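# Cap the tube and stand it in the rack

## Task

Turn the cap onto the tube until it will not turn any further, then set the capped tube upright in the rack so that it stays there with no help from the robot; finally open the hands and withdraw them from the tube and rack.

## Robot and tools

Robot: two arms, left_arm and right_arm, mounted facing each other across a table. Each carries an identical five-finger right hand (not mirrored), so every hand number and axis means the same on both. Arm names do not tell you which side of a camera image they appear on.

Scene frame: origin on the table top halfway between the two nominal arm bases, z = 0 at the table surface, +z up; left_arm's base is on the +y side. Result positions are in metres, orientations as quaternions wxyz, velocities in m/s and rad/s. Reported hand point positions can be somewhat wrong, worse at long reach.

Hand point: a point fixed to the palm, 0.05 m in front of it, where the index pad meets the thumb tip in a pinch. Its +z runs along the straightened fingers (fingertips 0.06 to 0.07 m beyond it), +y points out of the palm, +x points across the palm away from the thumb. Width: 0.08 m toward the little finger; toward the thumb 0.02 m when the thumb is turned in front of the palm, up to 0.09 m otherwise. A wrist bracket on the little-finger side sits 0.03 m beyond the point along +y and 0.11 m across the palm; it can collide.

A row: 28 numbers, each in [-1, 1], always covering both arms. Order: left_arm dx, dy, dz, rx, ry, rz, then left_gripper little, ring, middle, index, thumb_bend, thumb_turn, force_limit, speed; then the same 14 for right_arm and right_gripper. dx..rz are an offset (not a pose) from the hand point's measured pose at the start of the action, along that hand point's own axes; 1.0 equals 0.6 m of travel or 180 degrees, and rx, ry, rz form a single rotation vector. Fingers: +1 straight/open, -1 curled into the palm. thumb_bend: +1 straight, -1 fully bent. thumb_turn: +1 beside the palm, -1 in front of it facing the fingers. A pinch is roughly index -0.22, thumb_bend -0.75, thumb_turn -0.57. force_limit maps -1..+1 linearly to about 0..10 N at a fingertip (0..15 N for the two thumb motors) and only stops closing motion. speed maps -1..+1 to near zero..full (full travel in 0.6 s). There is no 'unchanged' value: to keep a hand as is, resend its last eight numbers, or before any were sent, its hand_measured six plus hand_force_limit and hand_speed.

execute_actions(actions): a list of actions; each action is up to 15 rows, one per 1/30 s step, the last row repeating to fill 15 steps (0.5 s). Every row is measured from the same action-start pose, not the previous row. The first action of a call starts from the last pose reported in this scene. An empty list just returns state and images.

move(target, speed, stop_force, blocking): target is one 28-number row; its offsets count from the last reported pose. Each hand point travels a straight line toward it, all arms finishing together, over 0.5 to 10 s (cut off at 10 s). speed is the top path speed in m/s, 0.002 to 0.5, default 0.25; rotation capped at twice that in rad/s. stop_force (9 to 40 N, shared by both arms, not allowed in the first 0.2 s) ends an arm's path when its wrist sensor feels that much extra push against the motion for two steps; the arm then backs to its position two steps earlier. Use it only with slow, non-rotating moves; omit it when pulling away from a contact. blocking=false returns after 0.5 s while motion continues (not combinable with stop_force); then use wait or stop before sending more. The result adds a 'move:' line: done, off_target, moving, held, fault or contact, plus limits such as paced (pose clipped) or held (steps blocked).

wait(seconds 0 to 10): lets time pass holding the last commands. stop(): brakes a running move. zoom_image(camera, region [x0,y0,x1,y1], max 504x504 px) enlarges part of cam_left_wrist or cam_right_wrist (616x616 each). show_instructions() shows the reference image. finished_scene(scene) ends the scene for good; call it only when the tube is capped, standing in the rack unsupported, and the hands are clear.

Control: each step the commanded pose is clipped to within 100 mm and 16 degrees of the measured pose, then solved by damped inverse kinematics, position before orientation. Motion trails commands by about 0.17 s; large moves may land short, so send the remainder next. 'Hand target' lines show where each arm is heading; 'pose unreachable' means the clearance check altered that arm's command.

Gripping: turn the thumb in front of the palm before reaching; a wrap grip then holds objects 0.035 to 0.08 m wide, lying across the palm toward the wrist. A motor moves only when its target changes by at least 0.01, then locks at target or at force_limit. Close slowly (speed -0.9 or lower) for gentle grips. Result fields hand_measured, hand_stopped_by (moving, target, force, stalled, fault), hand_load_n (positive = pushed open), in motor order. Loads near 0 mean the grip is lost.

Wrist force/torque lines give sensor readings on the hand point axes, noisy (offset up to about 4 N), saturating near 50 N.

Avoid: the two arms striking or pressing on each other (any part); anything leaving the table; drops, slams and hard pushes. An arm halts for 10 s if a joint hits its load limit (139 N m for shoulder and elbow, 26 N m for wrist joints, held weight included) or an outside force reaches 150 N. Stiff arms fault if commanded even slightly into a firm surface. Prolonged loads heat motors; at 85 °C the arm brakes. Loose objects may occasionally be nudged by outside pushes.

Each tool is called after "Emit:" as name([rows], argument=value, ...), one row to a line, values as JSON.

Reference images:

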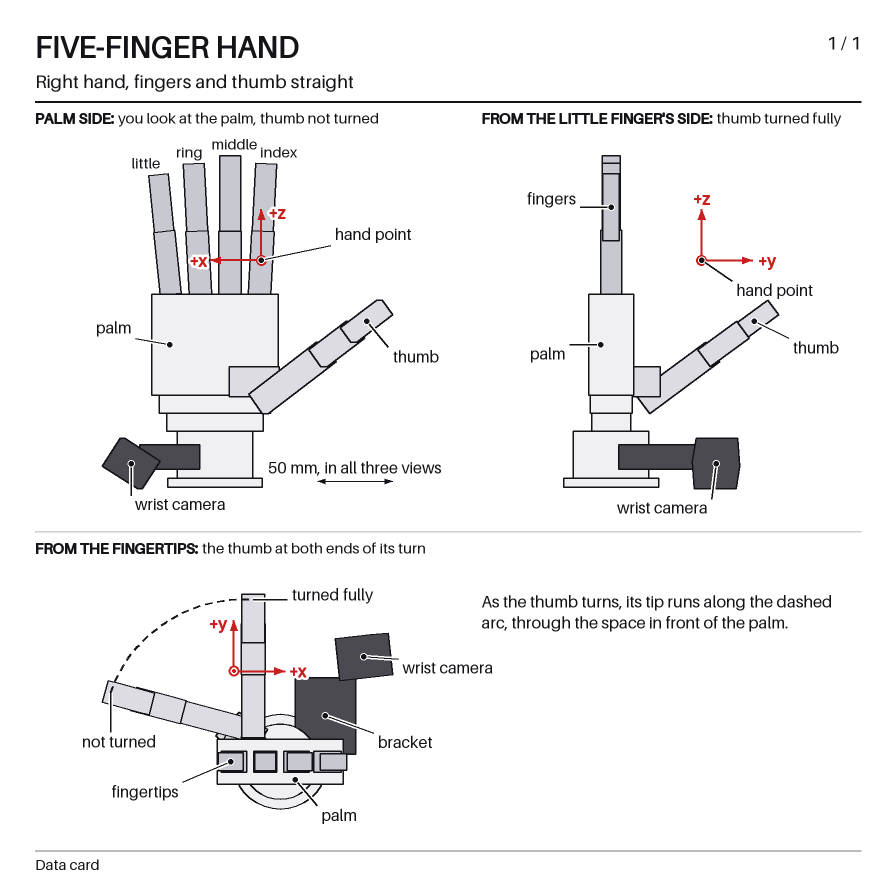

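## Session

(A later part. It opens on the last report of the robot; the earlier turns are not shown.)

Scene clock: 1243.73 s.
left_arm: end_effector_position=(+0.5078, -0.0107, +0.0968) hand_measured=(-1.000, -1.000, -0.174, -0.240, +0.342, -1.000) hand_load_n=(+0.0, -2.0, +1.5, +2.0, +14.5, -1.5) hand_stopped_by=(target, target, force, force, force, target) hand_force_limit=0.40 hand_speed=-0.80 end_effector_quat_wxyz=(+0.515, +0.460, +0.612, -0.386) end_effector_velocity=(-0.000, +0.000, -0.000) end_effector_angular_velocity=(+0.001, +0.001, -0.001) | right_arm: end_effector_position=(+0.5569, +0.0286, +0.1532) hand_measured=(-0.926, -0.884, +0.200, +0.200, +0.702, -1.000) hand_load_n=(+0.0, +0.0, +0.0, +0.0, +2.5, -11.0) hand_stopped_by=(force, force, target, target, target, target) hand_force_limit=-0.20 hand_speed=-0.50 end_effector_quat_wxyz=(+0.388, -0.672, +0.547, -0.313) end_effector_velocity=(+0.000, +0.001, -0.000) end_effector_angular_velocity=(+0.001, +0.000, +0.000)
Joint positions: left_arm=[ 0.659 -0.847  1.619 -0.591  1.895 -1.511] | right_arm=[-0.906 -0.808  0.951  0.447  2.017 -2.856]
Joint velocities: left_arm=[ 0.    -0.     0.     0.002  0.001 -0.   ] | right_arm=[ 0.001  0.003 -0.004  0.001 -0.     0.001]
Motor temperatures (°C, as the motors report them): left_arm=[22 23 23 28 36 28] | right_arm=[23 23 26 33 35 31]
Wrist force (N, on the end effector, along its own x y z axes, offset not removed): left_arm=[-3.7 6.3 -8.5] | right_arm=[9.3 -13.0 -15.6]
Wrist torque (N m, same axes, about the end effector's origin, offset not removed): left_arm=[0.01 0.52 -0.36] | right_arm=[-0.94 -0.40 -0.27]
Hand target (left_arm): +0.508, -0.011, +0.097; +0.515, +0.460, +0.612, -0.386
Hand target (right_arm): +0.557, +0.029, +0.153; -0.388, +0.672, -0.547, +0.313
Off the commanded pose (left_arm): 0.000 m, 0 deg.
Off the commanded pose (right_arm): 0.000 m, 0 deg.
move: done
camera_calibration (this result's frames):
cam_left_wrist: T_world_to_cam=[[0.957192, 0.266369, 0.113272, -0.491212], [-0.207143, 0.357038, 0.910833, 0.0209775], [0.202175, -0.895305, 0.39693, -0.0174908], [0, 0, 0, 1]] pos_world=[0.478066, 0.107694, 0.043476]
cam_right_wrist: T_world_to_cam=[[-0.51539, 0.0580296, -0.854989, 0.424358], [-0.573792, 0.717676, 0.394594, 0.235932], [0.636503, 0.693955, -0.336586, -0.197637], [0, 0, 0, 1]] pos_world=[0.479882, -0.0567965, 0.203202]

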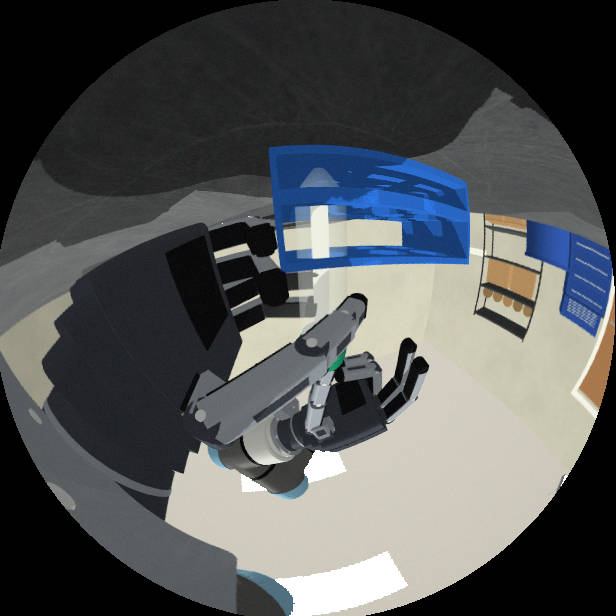

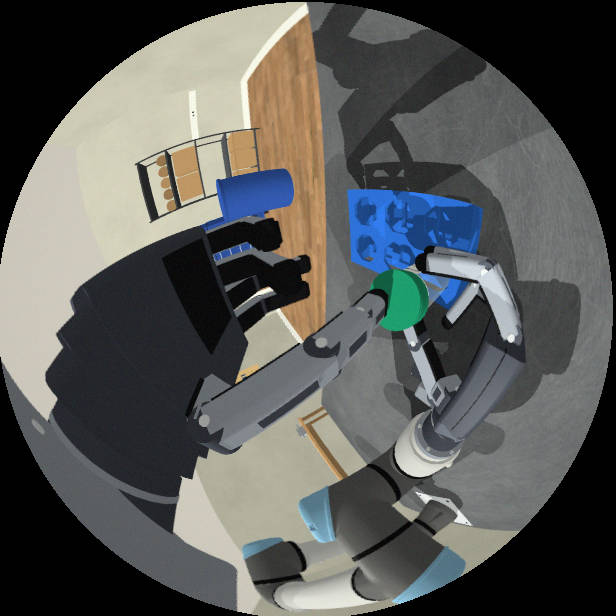

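Emit:
move(target=[0,0,0,0,0,0,-1,-1,-0.5,-0.5,0.1,-1,0.4,-0.8,0,-0.017,-0.01,0,0,0,-1,-1,0.2,0.2,0.7,-1,-0.2,-0.5], speed=0.02)

Emit:
move(target=[0,0,0,0,0,0,-1,-1,-0.5,-0.5,0.1,-1,0.4,-0.8,0.007,0.0365,-0.063,0,-0.144,-0.0835,-1,-1,0.2,0.2,0.7,-1,-0.2,-0.5])

Emit:
zoom_image(camera="cam_right_wrist", region=[300,210,426,336])

Scene clock: 1258.77 s.
left_arm: end_effector_position=(+0.5078, -0.0108, +0.0968) hand_measured=(-1.000, -1.000, -0.174, -0.240, +0.342, -1.000) hand_load_n=(+0.0, -2.0, +4.0, +4.5, +8.0, -0.5) hand_stopped_by=(target, target, force, force, force, target) hand_force_limit=0.40 hand_speed=-0.80 end_effector_quat_wxyz=(+0.515, +0.460, +0.612, -0.386) end_effector_velocity=(-0.001, -0.001, -0.000) end_effector_angular_velocity=(+0.000, +0.000, -0.002) | right_arm: end_effector_position=(+0.5568, +0.0285, +0.1649) hand_measured=(-0.926, -0.884, +0.200, +0.200, +0.700, -1.000) hand_load_n=(+0.0, +0.0, +0.0, +0.0, +0.0, +0.0) hand_stopped_by=(force, force, target, target, target, target) hand_force_limit=-0.20 hand_speed=-0.50 end_effector_quat_wxyz=(+0.388, -0.672, +0.547, -0.313) end_effector_velocity=(+0.000, +0.000, +0.003) end_effector_angular_velocity=(+0.000, -0.001, +0.001)
Joint positions: left_arm=[ 0.659 -0.847  1.619 -0.591  1.895 -1.511] | right_arm=[-0.905 -0.812  0.929  0.473  2.017 -2.856]
Joint velocities: left_arm=[-0.001  0.     0.    -0.     0.001  0.   ] | right_arm=[-0.    -0.001 -0.004  0.004 -0.001 -0.001]
Motor temperatures (°C, as the motors report them): left_arm=[22 23 23 28 36 28] | right_arm=[23 23 26 33 35 31]
Wrist force (N, on the end effector, along its own x y z axes, offset not removed): left_arm=[-1.5 1.6 -1.4] | right_arm=[0.1 -0.4 1.9]
Wrist torque (N m, same axes, about the end effector's origin, offset not removed): left_arm=[0.58 -0.02 -0.40] | right_arm=[-0.15 0.04 0.01]
Hand target (left_arm): +0.508, -0.011, +0.097; +0.515, +0.460, +0.612, -0.386
Hand target (right_arm): +0.557, +0.028, +0.165; -0.388, +0.672, -0.547, +0.313
Off the commanded pose (left_arm): 0.000 m, 0 deg.
Off the commanded pose (right_arm): 0.000 m, 0 deg.
move: done
camera_calibration (this result's frames):
cam_left_wrist: T_world_to_cam=[[0.95722, 0.26627, 0.113271, -0.491154], [-0.207105, 0.35706, 0.910832, 0.0209661], [0.202082, -0.895326, 0.396931, -0.0174817], [0, 0, 0, 1]] pos_world=[0.478018, 0.107642, 0.0434762]
cam_right_wrist: T_world_to_cam=[[-0.515398, 0.0580389, -0.854983, 0.434291], [-0.573837, 0.717619, 0.394632, 0.231296], [0.636456, 0.694013, -0.336554, -0.193605], [0, 0, 0, 1]] pos_world=[0.47978, -0.0568232, 0.214876]

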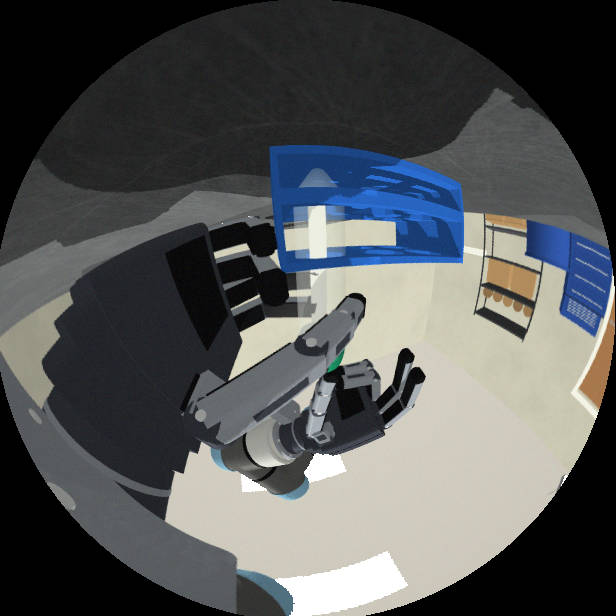

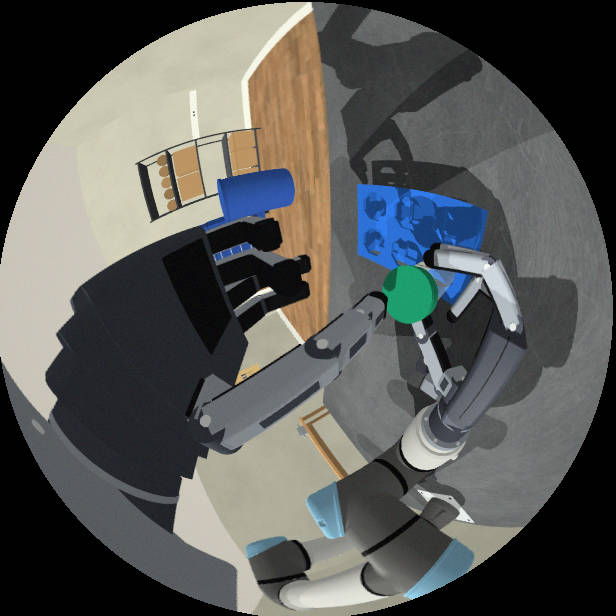

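Scene clock: 1260.30 s.
left_arm: end_effector_position=(+0.5078, -0.0108, +0.0968) hand_measured=(-1.000, -1.000, -0.174, -0.240, +0.342, -1.000) hand_load_n=(+0.0, -2.0, +4.0, +4.5, +8.0, -0.5) hand_stopped_by=(target, target, force, force, force, target) hand_force_limit=0.40 hand_speed=-0.80 end_effector_quat_wxyz=(+0.515, +0.460, +0.612, -0.386) end_effector_velocity=(-0.000, -0.000, +0.000) end_effector_angular_velocity=(-0.000, -0.001, +0.000) | right_arm: end_effector_position=(+0.5148, +0.0155, +0.1649) hand_measured=(-0.926, -0.884, +0.200, +0.200, +0.700, -1.000) hand_load_n=(+0.0, +0.0, +0.0, +0.0, +0.0, +0.0) hand_stopped_by=(force, force, target, target, target, target) hand_force_limit=-0.20 hand_speed=-0.50 end_effector_quat_wxyz=(+0.457, -0.790, +0.355, -0.203) end_effector_velocity=(-0.001, -0.000, -0.001) end_effector_angular_velocity=(-0.001, +0.002, +0.012)
Joint positions: left_arm=[ 0.659 -0.847  1.619 -0.591  1.895 -1.511] | right_arm=[-1.043 -0.993  1.226  0.295  1.452 -3.207]
Joint velocities: left_arm=[-0.001 -0.    -0.001 -0.    -0.001  0.   ] | right_arm=[-0.003 -0.     0.002  0.001 -0.013 -0.008]
Motor temperatures (°C, as the motors report them): left_arm=[22 23 23 28 36 28] | right_arm=[23 23 26 33 35 31]
Wrist force (N, on the end effector, along its own x y z axes, offset not removed): left_arm=[-2.0 0.1 0.7] | right_arm=[-2.5 1.7 2.4]
Wrist torque (N m, same axes, about the end effector's origin, offset not removed): left_arm=[0.27 0.01 -0.30] | right_arm=[0.27 0.31 0.03]
Hand target (left_arm): +0.508, -0.011, +0.097; +0.515, +0.460, +0.612, -0.386
Hand target (right_arm): +0.515, +0.015, +0.165; -0.457, +0.790, -0.354, +0.203
Off the commanded pose (left_arm): 0.000 m, 0 deg.
Off the commanded pose (right_arm): 0.000 m, 0 deg.
move: done
camera_calibration (this result's frames):
cam_left_wrist: T_world_to_cam=[[0.95722, 0.266271, 0.113272, -0.491154], [-0.207106, 0.357059, 0.910832, 0.0209665], [0.202084, -0.895326, 0.396931, -0.0174823], [0, 0, 0, 1]] pos_world=[0.478018, 0.107642, 0.0434761]
cam_right_wrist: T_world_to_cam=[[-0.473565, -0.205522, -0.856444, 0.39623], [-0.856202, 0.33544, 0.392935, 0.368093], [0.206529, 0.91937, -0.334821, 0.0596938], [0, 0, 0, 1]] pos_world=[0.490475, -0.0969201, 0.214699]

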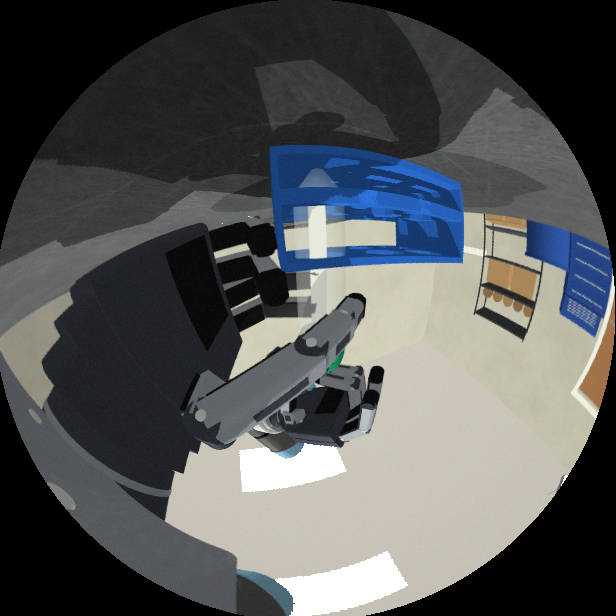

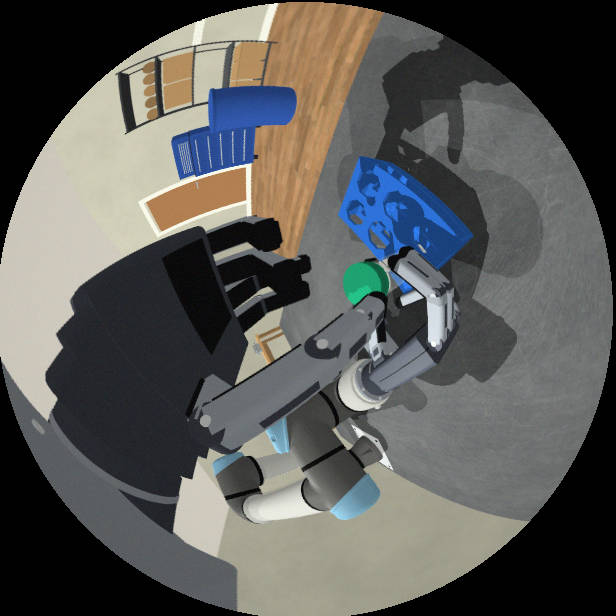

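Region (300, 210, 426, 336) of cam_right_wrist's 616x616 image, scaled by 4.000, with more detail than that image has.

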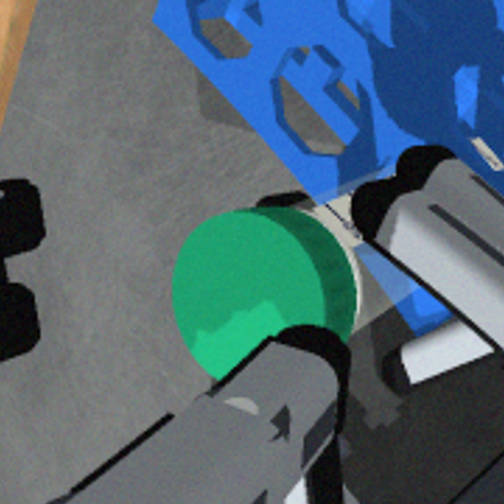

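Emit:
move(target=[0,0,0,0,0,0,-1,-1,-0.5,-0.5,0.1,-1,0.4,-0.8,-0.005,0.0025,-0.0043,0,-0.144,-0.0835,-1,-1,0.2,0.2,0.62,-1,-0.2,-0.5])

Emit:
move(target=[0,0,0,0,0,0,-1,-1,-0.5,-0.5,0.1,-1,0.4,-0.8,0,0.041,0.016,0.08,0,0,-1,-1,0.2,0.2,0.62,-1,-0.2,-0.5], speed=0.1)

Emit:
zoom_image(camera="cam_right_wrist", region=[290,220,416,346])

Scene clock: 1284.70 s.
left_arm: end_effector_position=(+0.5078, -0.0108, +0.0968) hand_measured=(-1.000, -1.000, -0.174, -0.240, +0.342, -1.000) hand_load_n=(+0.0, -2.0, +4.0, +4.5, +8.0, -0.5) hand_stopped_by=(target, target, force, force, force, target) hand_force_limit=0.40 hand_speed=-0.80 end_effector_quat_wxyz=(+0.515, +0.460, +0.612, -0.386) end_effector_velocity=(-0.001, -0.000, -0.001) end_effector_angular_velocity=(+0.001, +0.000, -0.000) | right_arm: end_effector_position=(+0.5106, +0.0158, +0.1651) hand_measured=(-0.926, -0.884, +0.200, +0.200, +0.620, -1.000) hand_load_n=(+0.0, +0.0, +0.0, +0.0, +0.0, +0.0) hand_stopped_by=(force, force, target, target, target, target) hand_force_limit=-0.20 hand_speed=-0.50 end_effector_quat_wxyz=(+0.495, -0.854, +0.138, -0.079) end_effector_velocity=(-0.000, -0.000, -0.001) end_effector_angular_velocity=(-0.003, +0.003, +0.009)
Joint positions: left_arm=[ 0.659 -0.847  1.619 -0.591  1.895 -1.511] | right_arm=[-1.175 -0.864  1.035  0.512  0.907 -3.605]
Joint velocities: left_arm=[-0.001  0.     0.001 -0.    -0.    -0.   ] | right_arm=[-0.001  0.008 -0.011  0.014 -0.007 -0.01 ]
Motor temperatures (°C, as the motors report them): left_arm=[22 23 23 28 36 28] | right_arm=[23 23 26 33 35 31]
Wrist force (N, on the end effector, along its own x y z axes, offset not removed): left_arm=[-2.8 -1.0 1.3] | right_arm=[-3.3 2.2 -3.9]
Wrist torque (N m, same axes, about the end effector's origin, offset not removed): left_arm=[-0.02 0.13 -0.18] | right_arm=[0.58 0.72 0.10]
Hand target (left_arm): +0.508, -0.011, +0.097; +0.515, +0.460, +0.612, -0.386
Hand target (right_arm): +0.511, +0.016, +0.165; -0.495, +0.854, -0.138, +0.079
Off the commanded pose (left_arm): 0.000 m, 0 deg.
Off the commanded pose (right_arm): 0.000 m, 0 deg.
move: done
camera_calibration (this result's frames):
cam_left_wrist: T_world_to_cam=[[0.957219, 0.266271, 0.113271, -0.491155], [-0.207106, 0.357059, 0.910832, 0.0209665], [0.202084, -0.895326, 0.396931, -0.0174824], [0, 0, 0, 1]] pos_world=[0.478018, 0.107642, 0.0434761]
cam_right_wrist: T_world_to_cam=[[-0.30589, -0.412671, -0.857983, 0.31236], [-0.910427, -0.136812, 0.390391, 0.399887], [-0.278486, 0.900547, -0.333857, 0.308125], [0, 0, 0, 1]] pos_world=[0.545424, -0.0938694, 0.214757]

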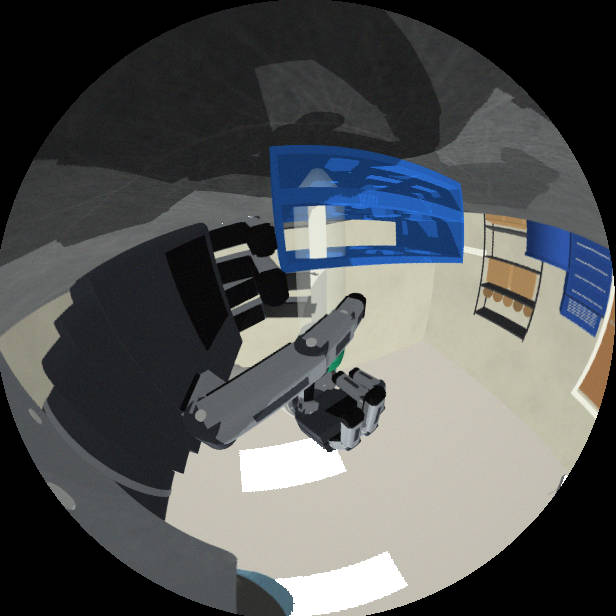

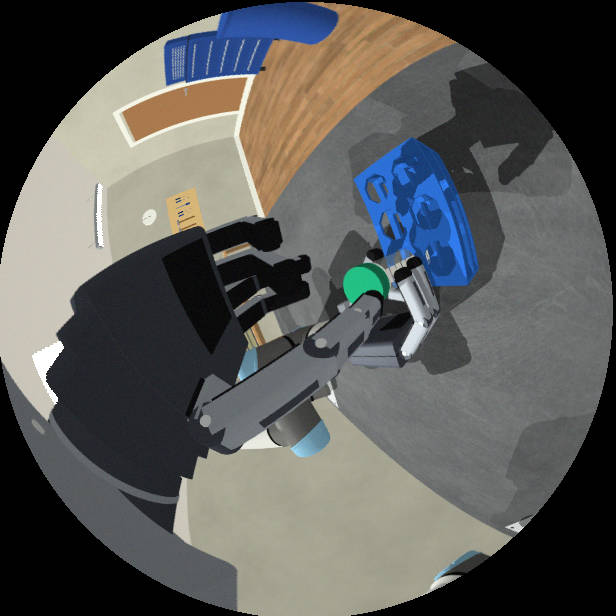

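Scene clock: 1286.33 s.
left_arm: end_effector_position=(+0.5078, -0.0108, +0.0968) hand_measured=(-1.000, -1.000, -0.174, -0.240, +0.342, -1.000) hand_load_n=(+0.0, -2.0, +4.0, +4.5, +8.0, -0.5) hand_stopped_by=(target, target, force, force, force, target) hand_force_limit=0.40 hand_speed=-0.80 end_effector_quat_wxyz=(+0.515, +0.460, +0.612, -0.386) end_effector_velocity=(+0.000, +0.001, -0.000) end_effector_angular_velocity=(+0.000, +0.000, +0.001) | right_arm: end_effector_position=(+0.5091, +0.0120, +0.1390) hand_measured=(-0.926, -0.884, +0.200, +0.200, +0.620, -1.000) hand_load_n=(+0.0, +0.0, +0.0, +0.0, +0.0, +0.0) hand_stopped_by=(force, force, target, target, target, target) hand_force_limit=-0.20 hand_speed=-0.50 end_effector_quat_wxyz=(+0.598, -0.786, +0.127, -0.096) end_effector_velocity=(+0.000, +0.000, -0.000) end_effector_angular_velocity=(+0.010, -0.004, -0.002)
Joint positions: left_arm=[ 0.659 -0.847  1.619 -0.591  1.895 -1.511] | right_arm=[-1.227 -0.965  1.374 -0.015  0.769 -3.431]
Joint velocities: left_arm=[ 0.001  0.     0.001 -0.001 -0.     0.   ] | right_arm=[-0.001 -0.004  0.012 -0.024 -0.002  0.011]
Motor temperatures (°C, as the motors report them): left_arm=[22 23 23 28 36 28] | right_arm=[23 23 26 33 35 31]
Wrist force (N, on the end effector, along its own x y z axes, offset not removed): left_arm=[0.1 -4.4 2.5] | right_arm=[-1.4 1.4 0.8]
Wrist torque (N m, same axes, about the end effector's origin, offset not removed): left_arm=[-0.54 -0.32 -0.43] | right_arm=[0.22 0.31 0.17]
Hand target (left_arm): +0.508, -0.011, +0.097; +0.515, +0.460, +0.612, -0.386
Hand target (right_arm): +0.509, +0.012, +0.139; -0.598, +0.785, -0.127, +0.096
Off the commanded pose (left_arm): 0.000 m, 0 deg.
Off the commanded pose (right_arm): 0.000 m, 0 deg.
move: done
camera_calibration (this result's frames):
cam_left_wrist: T_world_to_cam=[[0.95722, 0.266271, 0.113271, -0.491154], [-0.207106, 0.357059, 0.910832, 0.0209664], [0.202084, -0.895326, 0.396931, -0.0174823], [0, 0, 0, 1]] pos_world=[0.478018, 0.107642, 0.0434761]
cam_right_wrist: T_world_to_cam=[[-0.233999, -0.196815, -0.952107, 0.261865], [-0.936914, -0.215922, 0.274899, 0.438765], [-0.259685, 0.956369, -0.133873, 0.264363], [0, 0, 0, 1]] pos_world=[0.541012, -0.10655, 0.164099]

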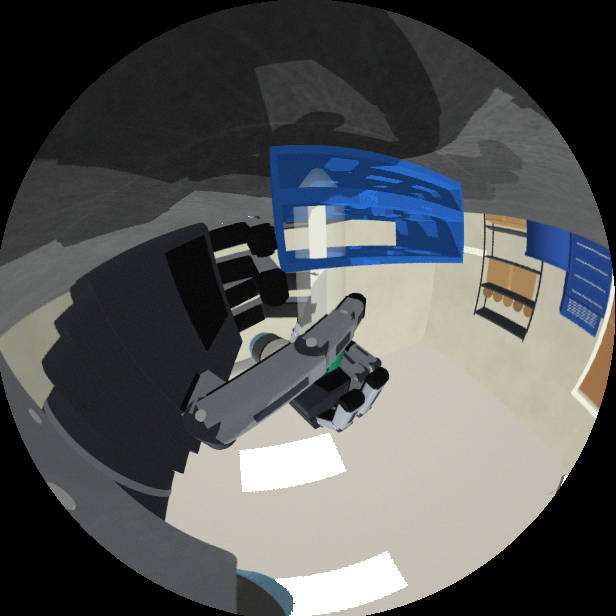

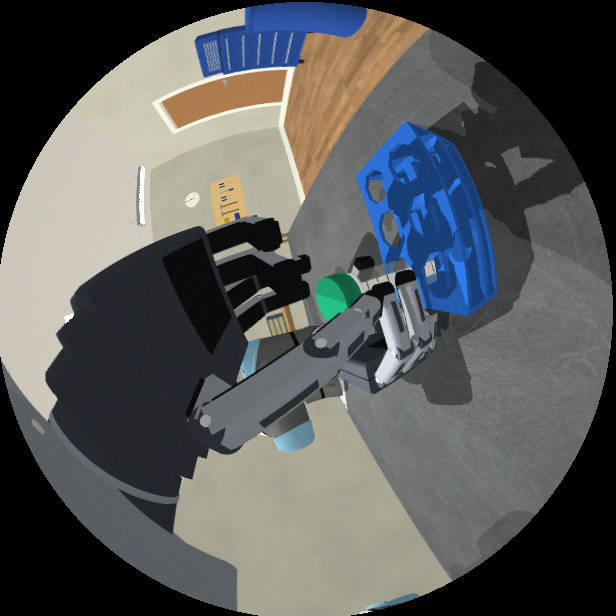

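Region (290, 220, 416, 346) of cam_right_wrist's 616x616 image, scaled by 4.000, with more detail than that image has.

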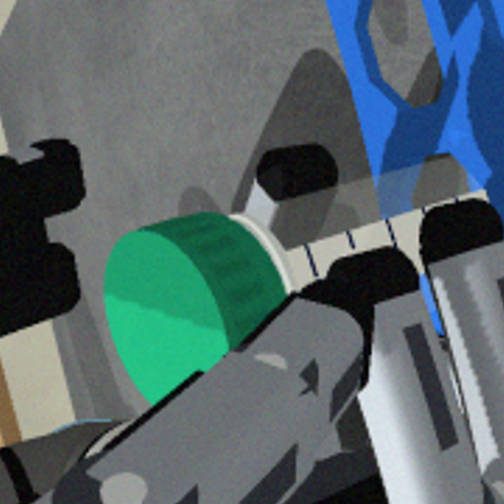

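Emit:
move(target=[0,0,0,0,0,0,-1,-1,-0.5,-0.5,0.1,-1,0.4,-0.8,-0.006,0.001,0,0,0,0,-1,-1,0.03,0.03,0.2,-1,-0.75,-0.8])

Emit:
move(target=[0,0,0,0,0,0,-1,-1,-0.5,-0.5,0.1,-1,0.4,-0.8,0,0,0,0,0,0,-1,-1,-0.4,-0.4,0.2,-1,-0.2,-0.85])

Emit:
move(target=[0,0,0,0,0,0,-1,-1,-0.5,-0.5,0.1,-1,0.4,-0.8,0,-0.0085,0.0115,-0.11,0,0,-1,-1,-0.4,-0.4,0.2,-1,-0.2,-0.85], speed=0.1)

Emit:
zoom_image(camera="cam_right_wrist", region=[290,220,416,346])

Scene clock: 1302.87 s.
left_arm: end_effector_position=(+0.5078, -0.0108, +0.0968) hand_measured=(-1.000, -1.000, -0.174, -0.240, +0.342, -1.000) hand_load_n=(+0.0, -1.5, +3.5, +3.5, +8.5, -0.5) hand_stopped_by=(target, target, force, force, force, target) hand_force_limit=0.40 hand_speed=-0.80 end_effector_quat_wxyz=(+0.515, +0.460, +0.612, -0.386) end_effector_velocity=(-0.000, -0.000, +0.000) end_effector_angular_velocity=(-0.001, -0.001, -0.000) | right_arm: end_effector_position=(+0.5057, +0.0130, +0.1384) hand_measured=(-0.926, -0.884, +0.030, +0.030, +0.344, -1.000) hand_load_n=(+0.0, +0.0, +0.0, +0.0, +2.0, +0.0) hand_stopped_by=(force, force, target, target, force, target) hand_force_limit=-0.75 hand_speed=-0.80 end_effector_quat_wxyz=(+0.598, -0.786, +0.127, -0.096) end_effector_velocity=(+0.000, +0.000, +0.000) end_effector_angular_velocity=(+0.001, -0.002, +0.001)
Joint positions: left_arm=[ 0.659 -0.847  1.619 -0.591  1.895 -1.511] | right_arm=[-1.223 -0.97   1.383 -0.021  0.773 -3.429]
Joint velocities: left_arm=[-0.    -0.    -0.    -0.001 -0.    -0.   ] | right_arm=[ 0.     0.    -0.001 -0.001 -0.001 -0.   ]
Motor temperatures (°C, as the motors report them): left_arm=[22 23 23 28 36 28] | right_arm=[23 23 26 33 35 31]
Wrist force (N, on the end effector, along its own x y z axes, offset not removed): left_arm=[-2.1 2.0 -3.7] | right_arm=[-3.1 1.5 -3.4]
Wrist torque (N m, same axes, about the end effector's origin, offset not removed): left_arm=[0.40 0.05 -0.37] | right_arm=[0.17 0.56 -0.06]
Hand target (left_arm): +0.508, -0.011, +0.097; +0.515, +0.460, +0.612, -0.386
Hand target (right_arm): +0.506, +0.013, +0.138; -0.598, +0.786, -0.127, +0.096
Off the commanded pose (left_arm): 0.000 m, 0 deg.
Off the commanded pose (right_arm): 0.000 m, 0 deg.
move: done
camera_calibration (this result's frames):
cam_left_wrist: T_world_to_cam=[[0.957219, 0.266271, 0.113272, -0.491155], [-0.207106, 0.357059, 0.910832, 0.0209665], [0.202084, -0.895326, 0.396931, -0.0174823], [0, 0, 0, 1]] pos_world=[0.478018, 0.107642, 0.0434761]
cam_right_wrist: T_world_to_cam=[[-0.234007, -0.196821, -0.952104, 0.260701], [-0.936913, -0.215914, 0.274908, 0.435884], [-0.25968, 0.956369, -0.133879, 0.262444], [0, 0, 0, 1]] pos_world=[0.537543, -0.105568, 0.163522]

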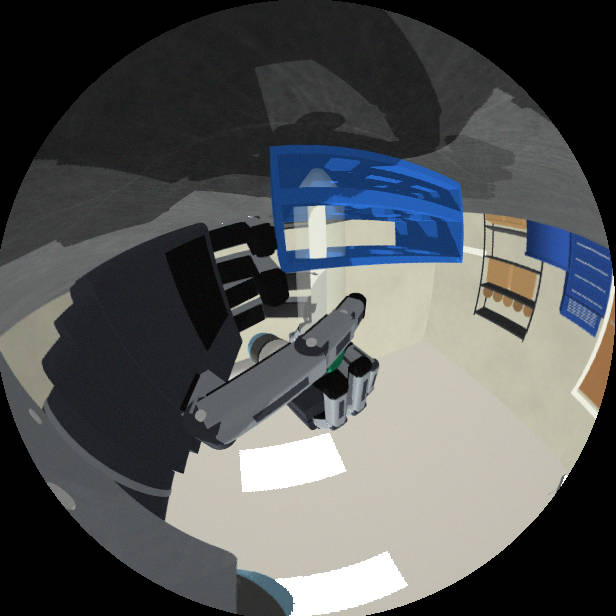

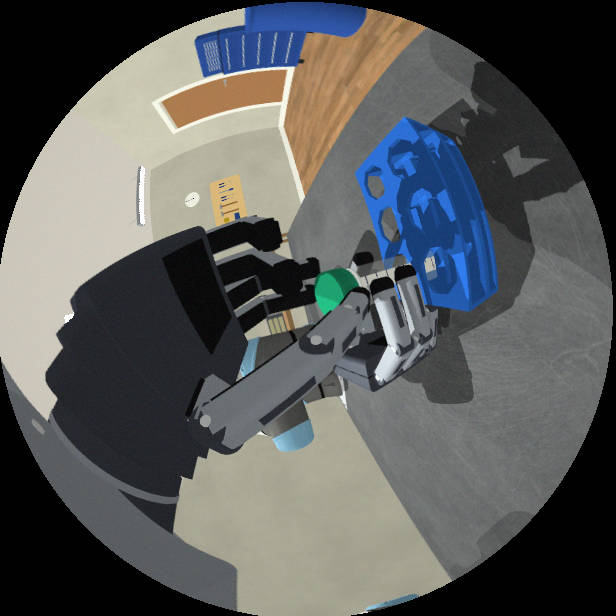

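Scene clock: 1303.67 s.
left_arm: end_effector_position=(+0.5078, -0.0108, +0.0968) hand_measured=(-1.000, -1.000, -0.174, -0.240, +0.342, -1.000) hand_load_n=(+0.0, -2.5, +3.0, +5.0, +7.0, +0.5) hand_stopped_by=(target, target, force, force, force, target) hand_force_limit=0.40 hand_speed=-0.80 end_effector_quat_wxyz=(+0.515, +0.460, +0.612, -0.386) end_effector_velocity=(+0.000, -0.000, +0.000) end_effector_angular_velocity=(+0.000, +0.000, +0.000) | right_arm: end_effector_position=(+0.5057, +0.0130, +0.1384) hand_measured=(-0.926, -0.884, -0.076, -0.100, +0.346, -1.000) hand_load_n=(+0.0, +0.0, +2.0, +5.0, +5.0, +0.5) hand_stopped_by=(force, force, force, force, force, target) hand_force_limit=-0.20 hand_speed=-0.85 end_effector_quat_wxyz=(+0.598, -0.786, +0.127, -0.096) end_effector_velocity=(+0.000, -0.000, +0.000) end_effector_angular_velocity=(+0.000, +0.001, -0.001)
Joint positions: left_arm=[ 0.659 -0.847  1.619 -0.591  1.895 -1.511] | right_arm=[-1.223 -0.97   1.383 -0.021  0.773 -3.429]
Joint velocities: left_arm=[-0.     0.    -0.     0.001 -0.    -0.   ] | right_arm=[-0.    -0.    -0.     0.     0.001  0.001]
Motor temperatures (°C, as the motors report them): left_arm=[22 23 23 28 36 28] | right_arm=[23 23 26 33 35 31]
Wrist force (N, on the end effector, along its own x y z axes, offset not removed): left_arm=[1.0 -0.4 -2.7] | right_arm=[-5.0 -2.8 4.1]
Wrist torque (N m, same axes, about the end effector's origin, offset not removed): left_arm=[0.30 -0.17 -0.08] | right_arm=[-0.39 0.68 -0.34]
Hand target (left_arm): +0.508, -0.011, +0.097; +0.515, +0.460, +0.612, -0.386
Hand target (right_arm): +0.506, +0.013, +0.138; -0.598, +0.786, -0.127, +0.096
Off the commanded pose (left_arm): 0.000 m, 0 deg.
Off the commanded pose (right_arm): 0.000 m, 0 deg.
move: done
camera_calibration (this result's frames):
cam_left_wrist: T_world_to_cam=[[0.95722, 0.266271, 0.113271, -0.491154], [-0.207106, 0.357059, 0.910832, 0.0209665], [0.202084, -0.895326, 0.39693, -0.0174823], [0, 0, 0, 1]] pos_world=[0.478018, 0.107642, 0.0434761]
cam_right_wrist: T_world_to_cam=[[-0.233972, -0.196805, -0.952116, 0.260702], [-0.936922, -0.215925, 0.27487, 0.435891], [-0.259681, 0.95637, -0.13387, 0.262439], [0, 0, 0, 1]] pos_world=[0.537543, -0.105563, 0.163538]

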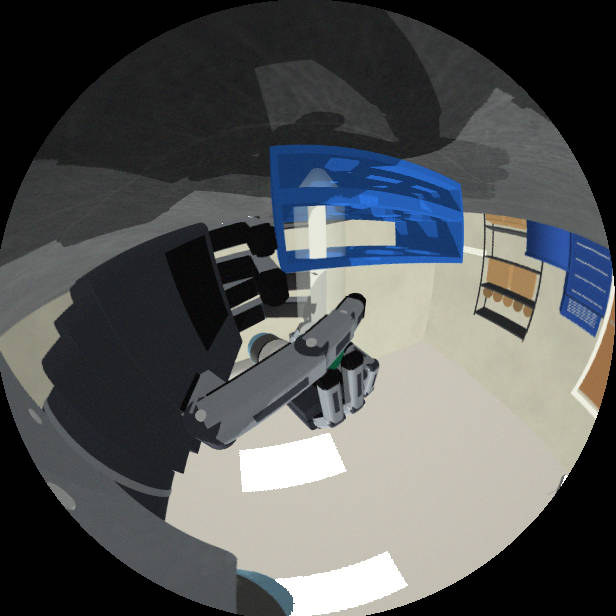

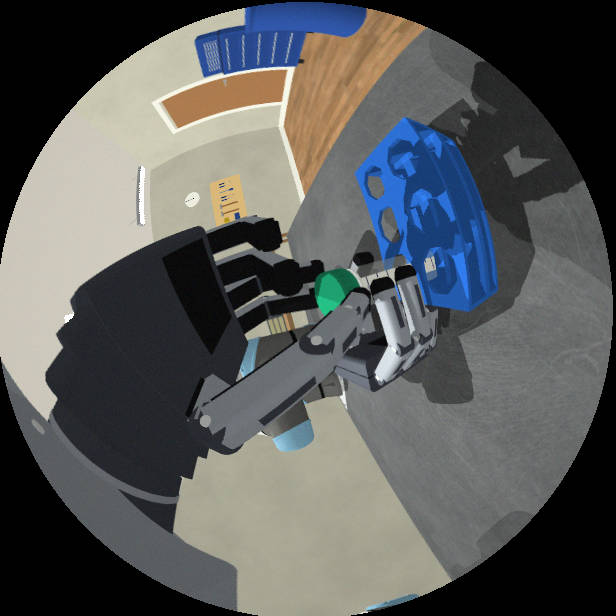

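Scene clock: 1305.77 s.
left_arm: end_effector_position=(+0.5078, -0.0108, +0.0968) hand_measured=(-1.000, -1.000, -0.174, -0.240, +0.342, -1.000) hand_load_n=(+0.0, -2.0, +3.0, +4.5, +7.5, +0.5) hand_stopped_by=(target, target, force, force, force, target) hand_force_limit=0.40 hand_speed=-0.80 end_effector_quat_wxyz=(+0.515, +0.460, +0.612, -0.386) end_effector_velocity=(+0.001, +0.001, -0.000) end_effector_angular_velocity=(+0.000, +0.000, +0.002) | right_arm: end_effector_position=(+0.5083, +0.0207, +0.1416) hand_measured=(-0.926, -0.884, -0.076, -0.100, +0.346, -1.000) hand_load_n=(+0.0, +0.0, +1.5, +4.0, +6.0, +0.0) hand_stopped_by=(force, force, force, force, force, target) hand_force_limit=-0.20 hand_speed=-0.85 end_effector_quat_wxyz=(+0.454, -0.876, +0.142, -0.073) end_effector_velocity=(+0.000, +0.001, +0.001) end_effector_angular_velocity=(-0.012, +0.005, +0.002)
Joint positions: left_arm=[ 0.659 -0.847  1.619 -0.591  1.895 -1.511] | right_arm=[-1.146 -0.794  0.946  0.621  0.972 -3.642]
Joint velocities: left_arm=[ 0.002  0.     0.001 -0.001 -0.     0.   ] | right_arm=[ 0.003  0.011 -0.024  0.026  0.006 -0.006]
Motor temperatures (°C, as the motors report them): left_arm=[22 23 23 28 36 28] | right_arm=[23 23 26 33 35 31]
Wrist force (N, on the end effector, along its own x y z axes, offset not removed): left_arm=[-1.4 1.8 -2.0] | right_arm=[-2.1 -2.0 2.6]
Wrist torque (N m, same axes, about the end effector's origin, offset not removed): left_arm=[0.40 0.31 -0.17] | right_arm=[-0.51 0.10 -0.12]
Hand target (left_arm): +0.508, -0.011, +0.097; +0.515, +0.460, +0.612, -0.386
Hand target (right_arm): +0.508, +0.021, +0.142; -0.454, +0.877, -0.142, +0.073
Off the commanded pose (left_arm): 0.000 m, 0 deg.
Off the commanded pose (right_arm): 0.000 m, 0 deg.
move: done
camera_calibration (this result's frames):
cam_left_wrist: T_world_to_cam=[[0.95722, 0.266271, 0.113271, -0.491154], [-0.207106, 0.357059, 0.910833, 0.0209666], [0.202084, -0.895326, 0.39693, -0.0174822], [0, 0, 0, 1]] pos_world=[0.478018, 0.107642, 0.043476]
cam_right_wrist: T_world_to_cam=[[-0.33047, -0.487077, -0.808422, 0.300521], [-0.898285, -0.100512, 0.427764, 0.39548], [-0.28961, 0.867556, -0.404317, 0.311588], [0, 0, 0, 1]] pos_world=[0.544806, -0.0841923, 0.199756]

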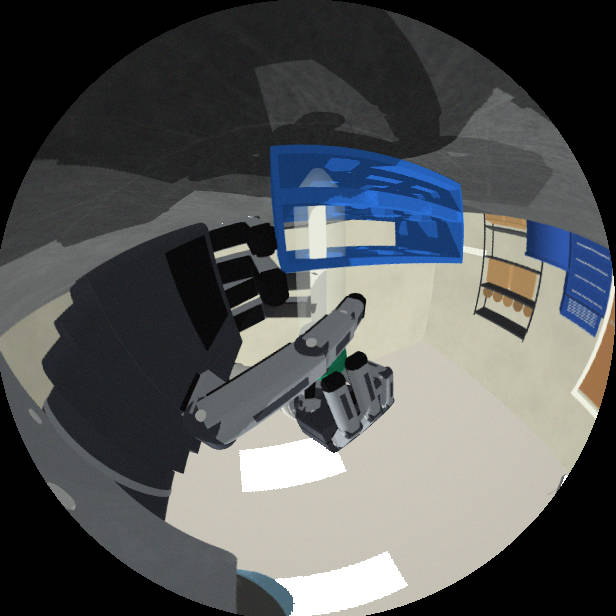

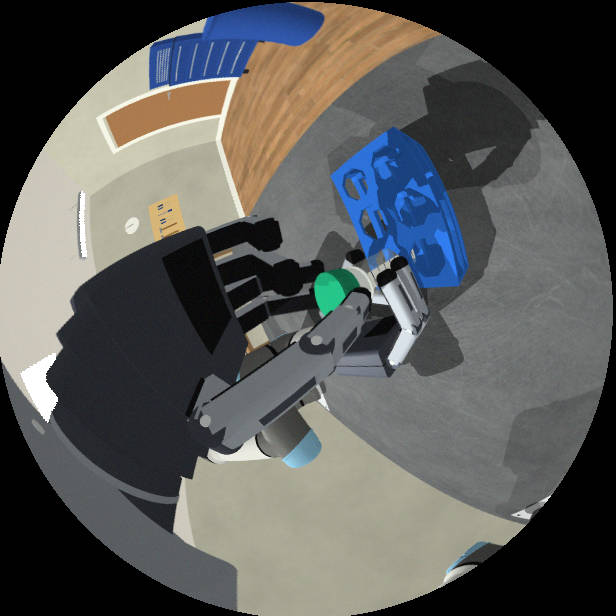

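Region (290, 220, 416, 346) of cam_right_wrist's 616x616 image, scaled by 4.000, with more detail than that image has.

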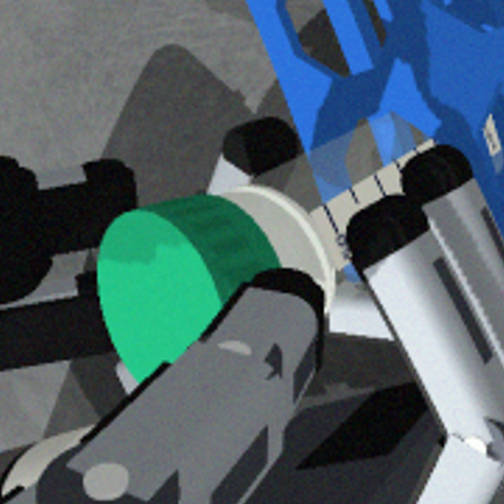

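Lower 7 mm (d now (0,.816,.578)).

Emit:
move(target=[0,0,0,0,0,0,-1,-1,-0.5,-0.5,0.1,-1,0.4,-0.8,0,0.0095,0.0067,0,0,0,-1,-1,-0.4,-0.4,0.2,-1,-0.2,-0.85], speed=0.005, stop_force=9)

Emit:
zoom_image(camera="cam_right_wrist", region=[290,220,416,346])

Scene clock: 1318.57 s.
left_arm: end_effector_position=(+0.5078, -0.0108, +0.0968) hand_measured=(-1.000, -1.000, -0.174, -0.240, +0.342, -1.000) hand_load_n=(+0.0, -2.0, +3.0, +4.5, +7.5, +0.5) hand_stopped_by=(target, target, force, force, force, target) hand_force_limit=0.40 hand_speed=-0.80 end_effector_quat_wxyz=(+0.515, +0.460, +0.612, -0.386) end_effector_velocity=(-0.000, -0.000, +0.000) end_effector_angular_velocity=(-0.001, -0.000, -0.001) | right_arm: end_effector_position=(+0.5083, +0.0207, +0.1347) hand_measured=(-0.926, -0.884, -0.076, -0.100, +0.346, -1.000) hand_load_n=(+0.0, +0.0, +1.5, +3.5, +6.0, +0.5) hand_stopped_by=(force, force, force, force, force, target) hand_force_limit=-0.20 hand_speed=-0.85 end_effector_quat_wxyz=(+0.454, -0.876, +0.142, -0.073) end_effector_velocity=(+0.001, -0.000, -0.001) end_effector_angular_velocity=(+0.000, -0.001, -0.002)
Joint positions: left_arm=[ 0.659 -0.847  1.619 -0.591  1.895 -1.511] | right_arm=[-1.146 -0.791  0.958  0.606  0.972 -3.642]
Joint velocities: left_arm=[-0.    -0.    -0.    -0.001  0.001  0.   ] | right_arm=[-0.     0.001  0.    -0.002  0.001  0.001]
Motor temperatures (°C, as the motors report them): left_arm=[22 23 23 28 36 28] | right_arm=[23 23 26 33 35 31]
Wrist force (N, on the end effector, along its own x y z axes, offset not removed): left_arm=[-2.9 1.0 0.0] | right_arm=[-2.8 -1.1 -3.6]
Wrist torque (N m, same axes, about the end effector's origin, offset not removed): left_arm=[0.05 0.05 -0.19] | right_arm=[0.03 0.37 -0.06]
Hand target (left_arm): +0.508, -0.011, +0.097; +0.515, +0.460, +0.612, -0.386
Hand target (right_arm): +0.508, +0.021, +0.135; -0.454, +0.876, -0.142, +0.073
Off the commanded pose (left_arm): 0.000 m, 0 deg.
Off the commanded pose (right_arm): 0.000 m, 0 deg.
move: done
camera_calibration (this result's frames):
cam_left_wrist: T_world_to_cam=[[0.95722, 0.266271, 0.113271, -0.491154], [-0.207106, 0.357059, 0.910832, 0.0209664], [0.202084, -0.895326, 0.396931, -0.0174823], [0, 0, 0, 1]] pos_world=[0.478018, 0.107642, 0.0434761]
cam_right_wrist: T_world_to_cam=[[-0.330466, -0.487103, -0.808408, 0.29494], [-0.898275, -0.100536, 0.42778, 0.398395], [-0.289647, 0.867539, -0.404329, 0.308801], [0, 0, 0, 1]] pos_world=[0.544779, -0.084178, 0.192863]

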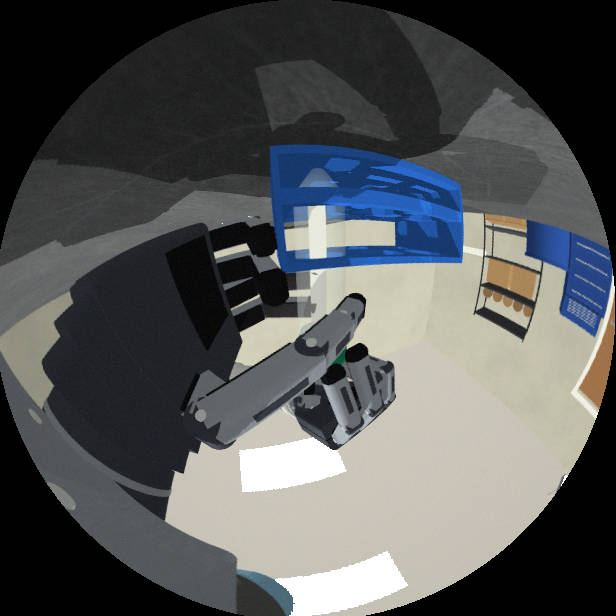

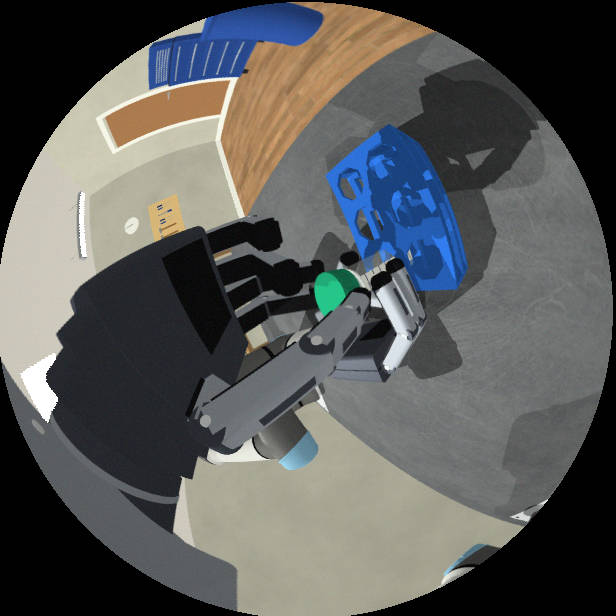

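Region (290, 220, 416, 346) of cam_right_wrist's 616x616 image, scaled by 4.000, with more detail than that image has.

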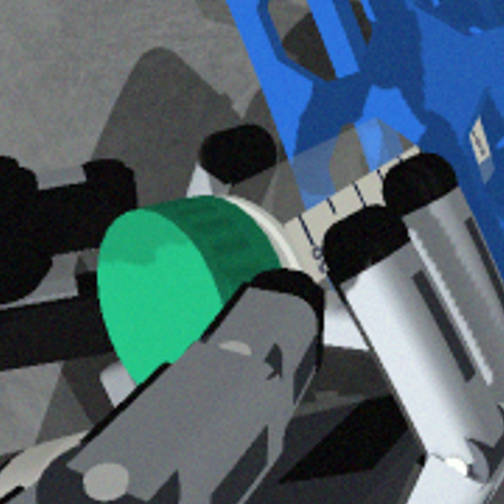

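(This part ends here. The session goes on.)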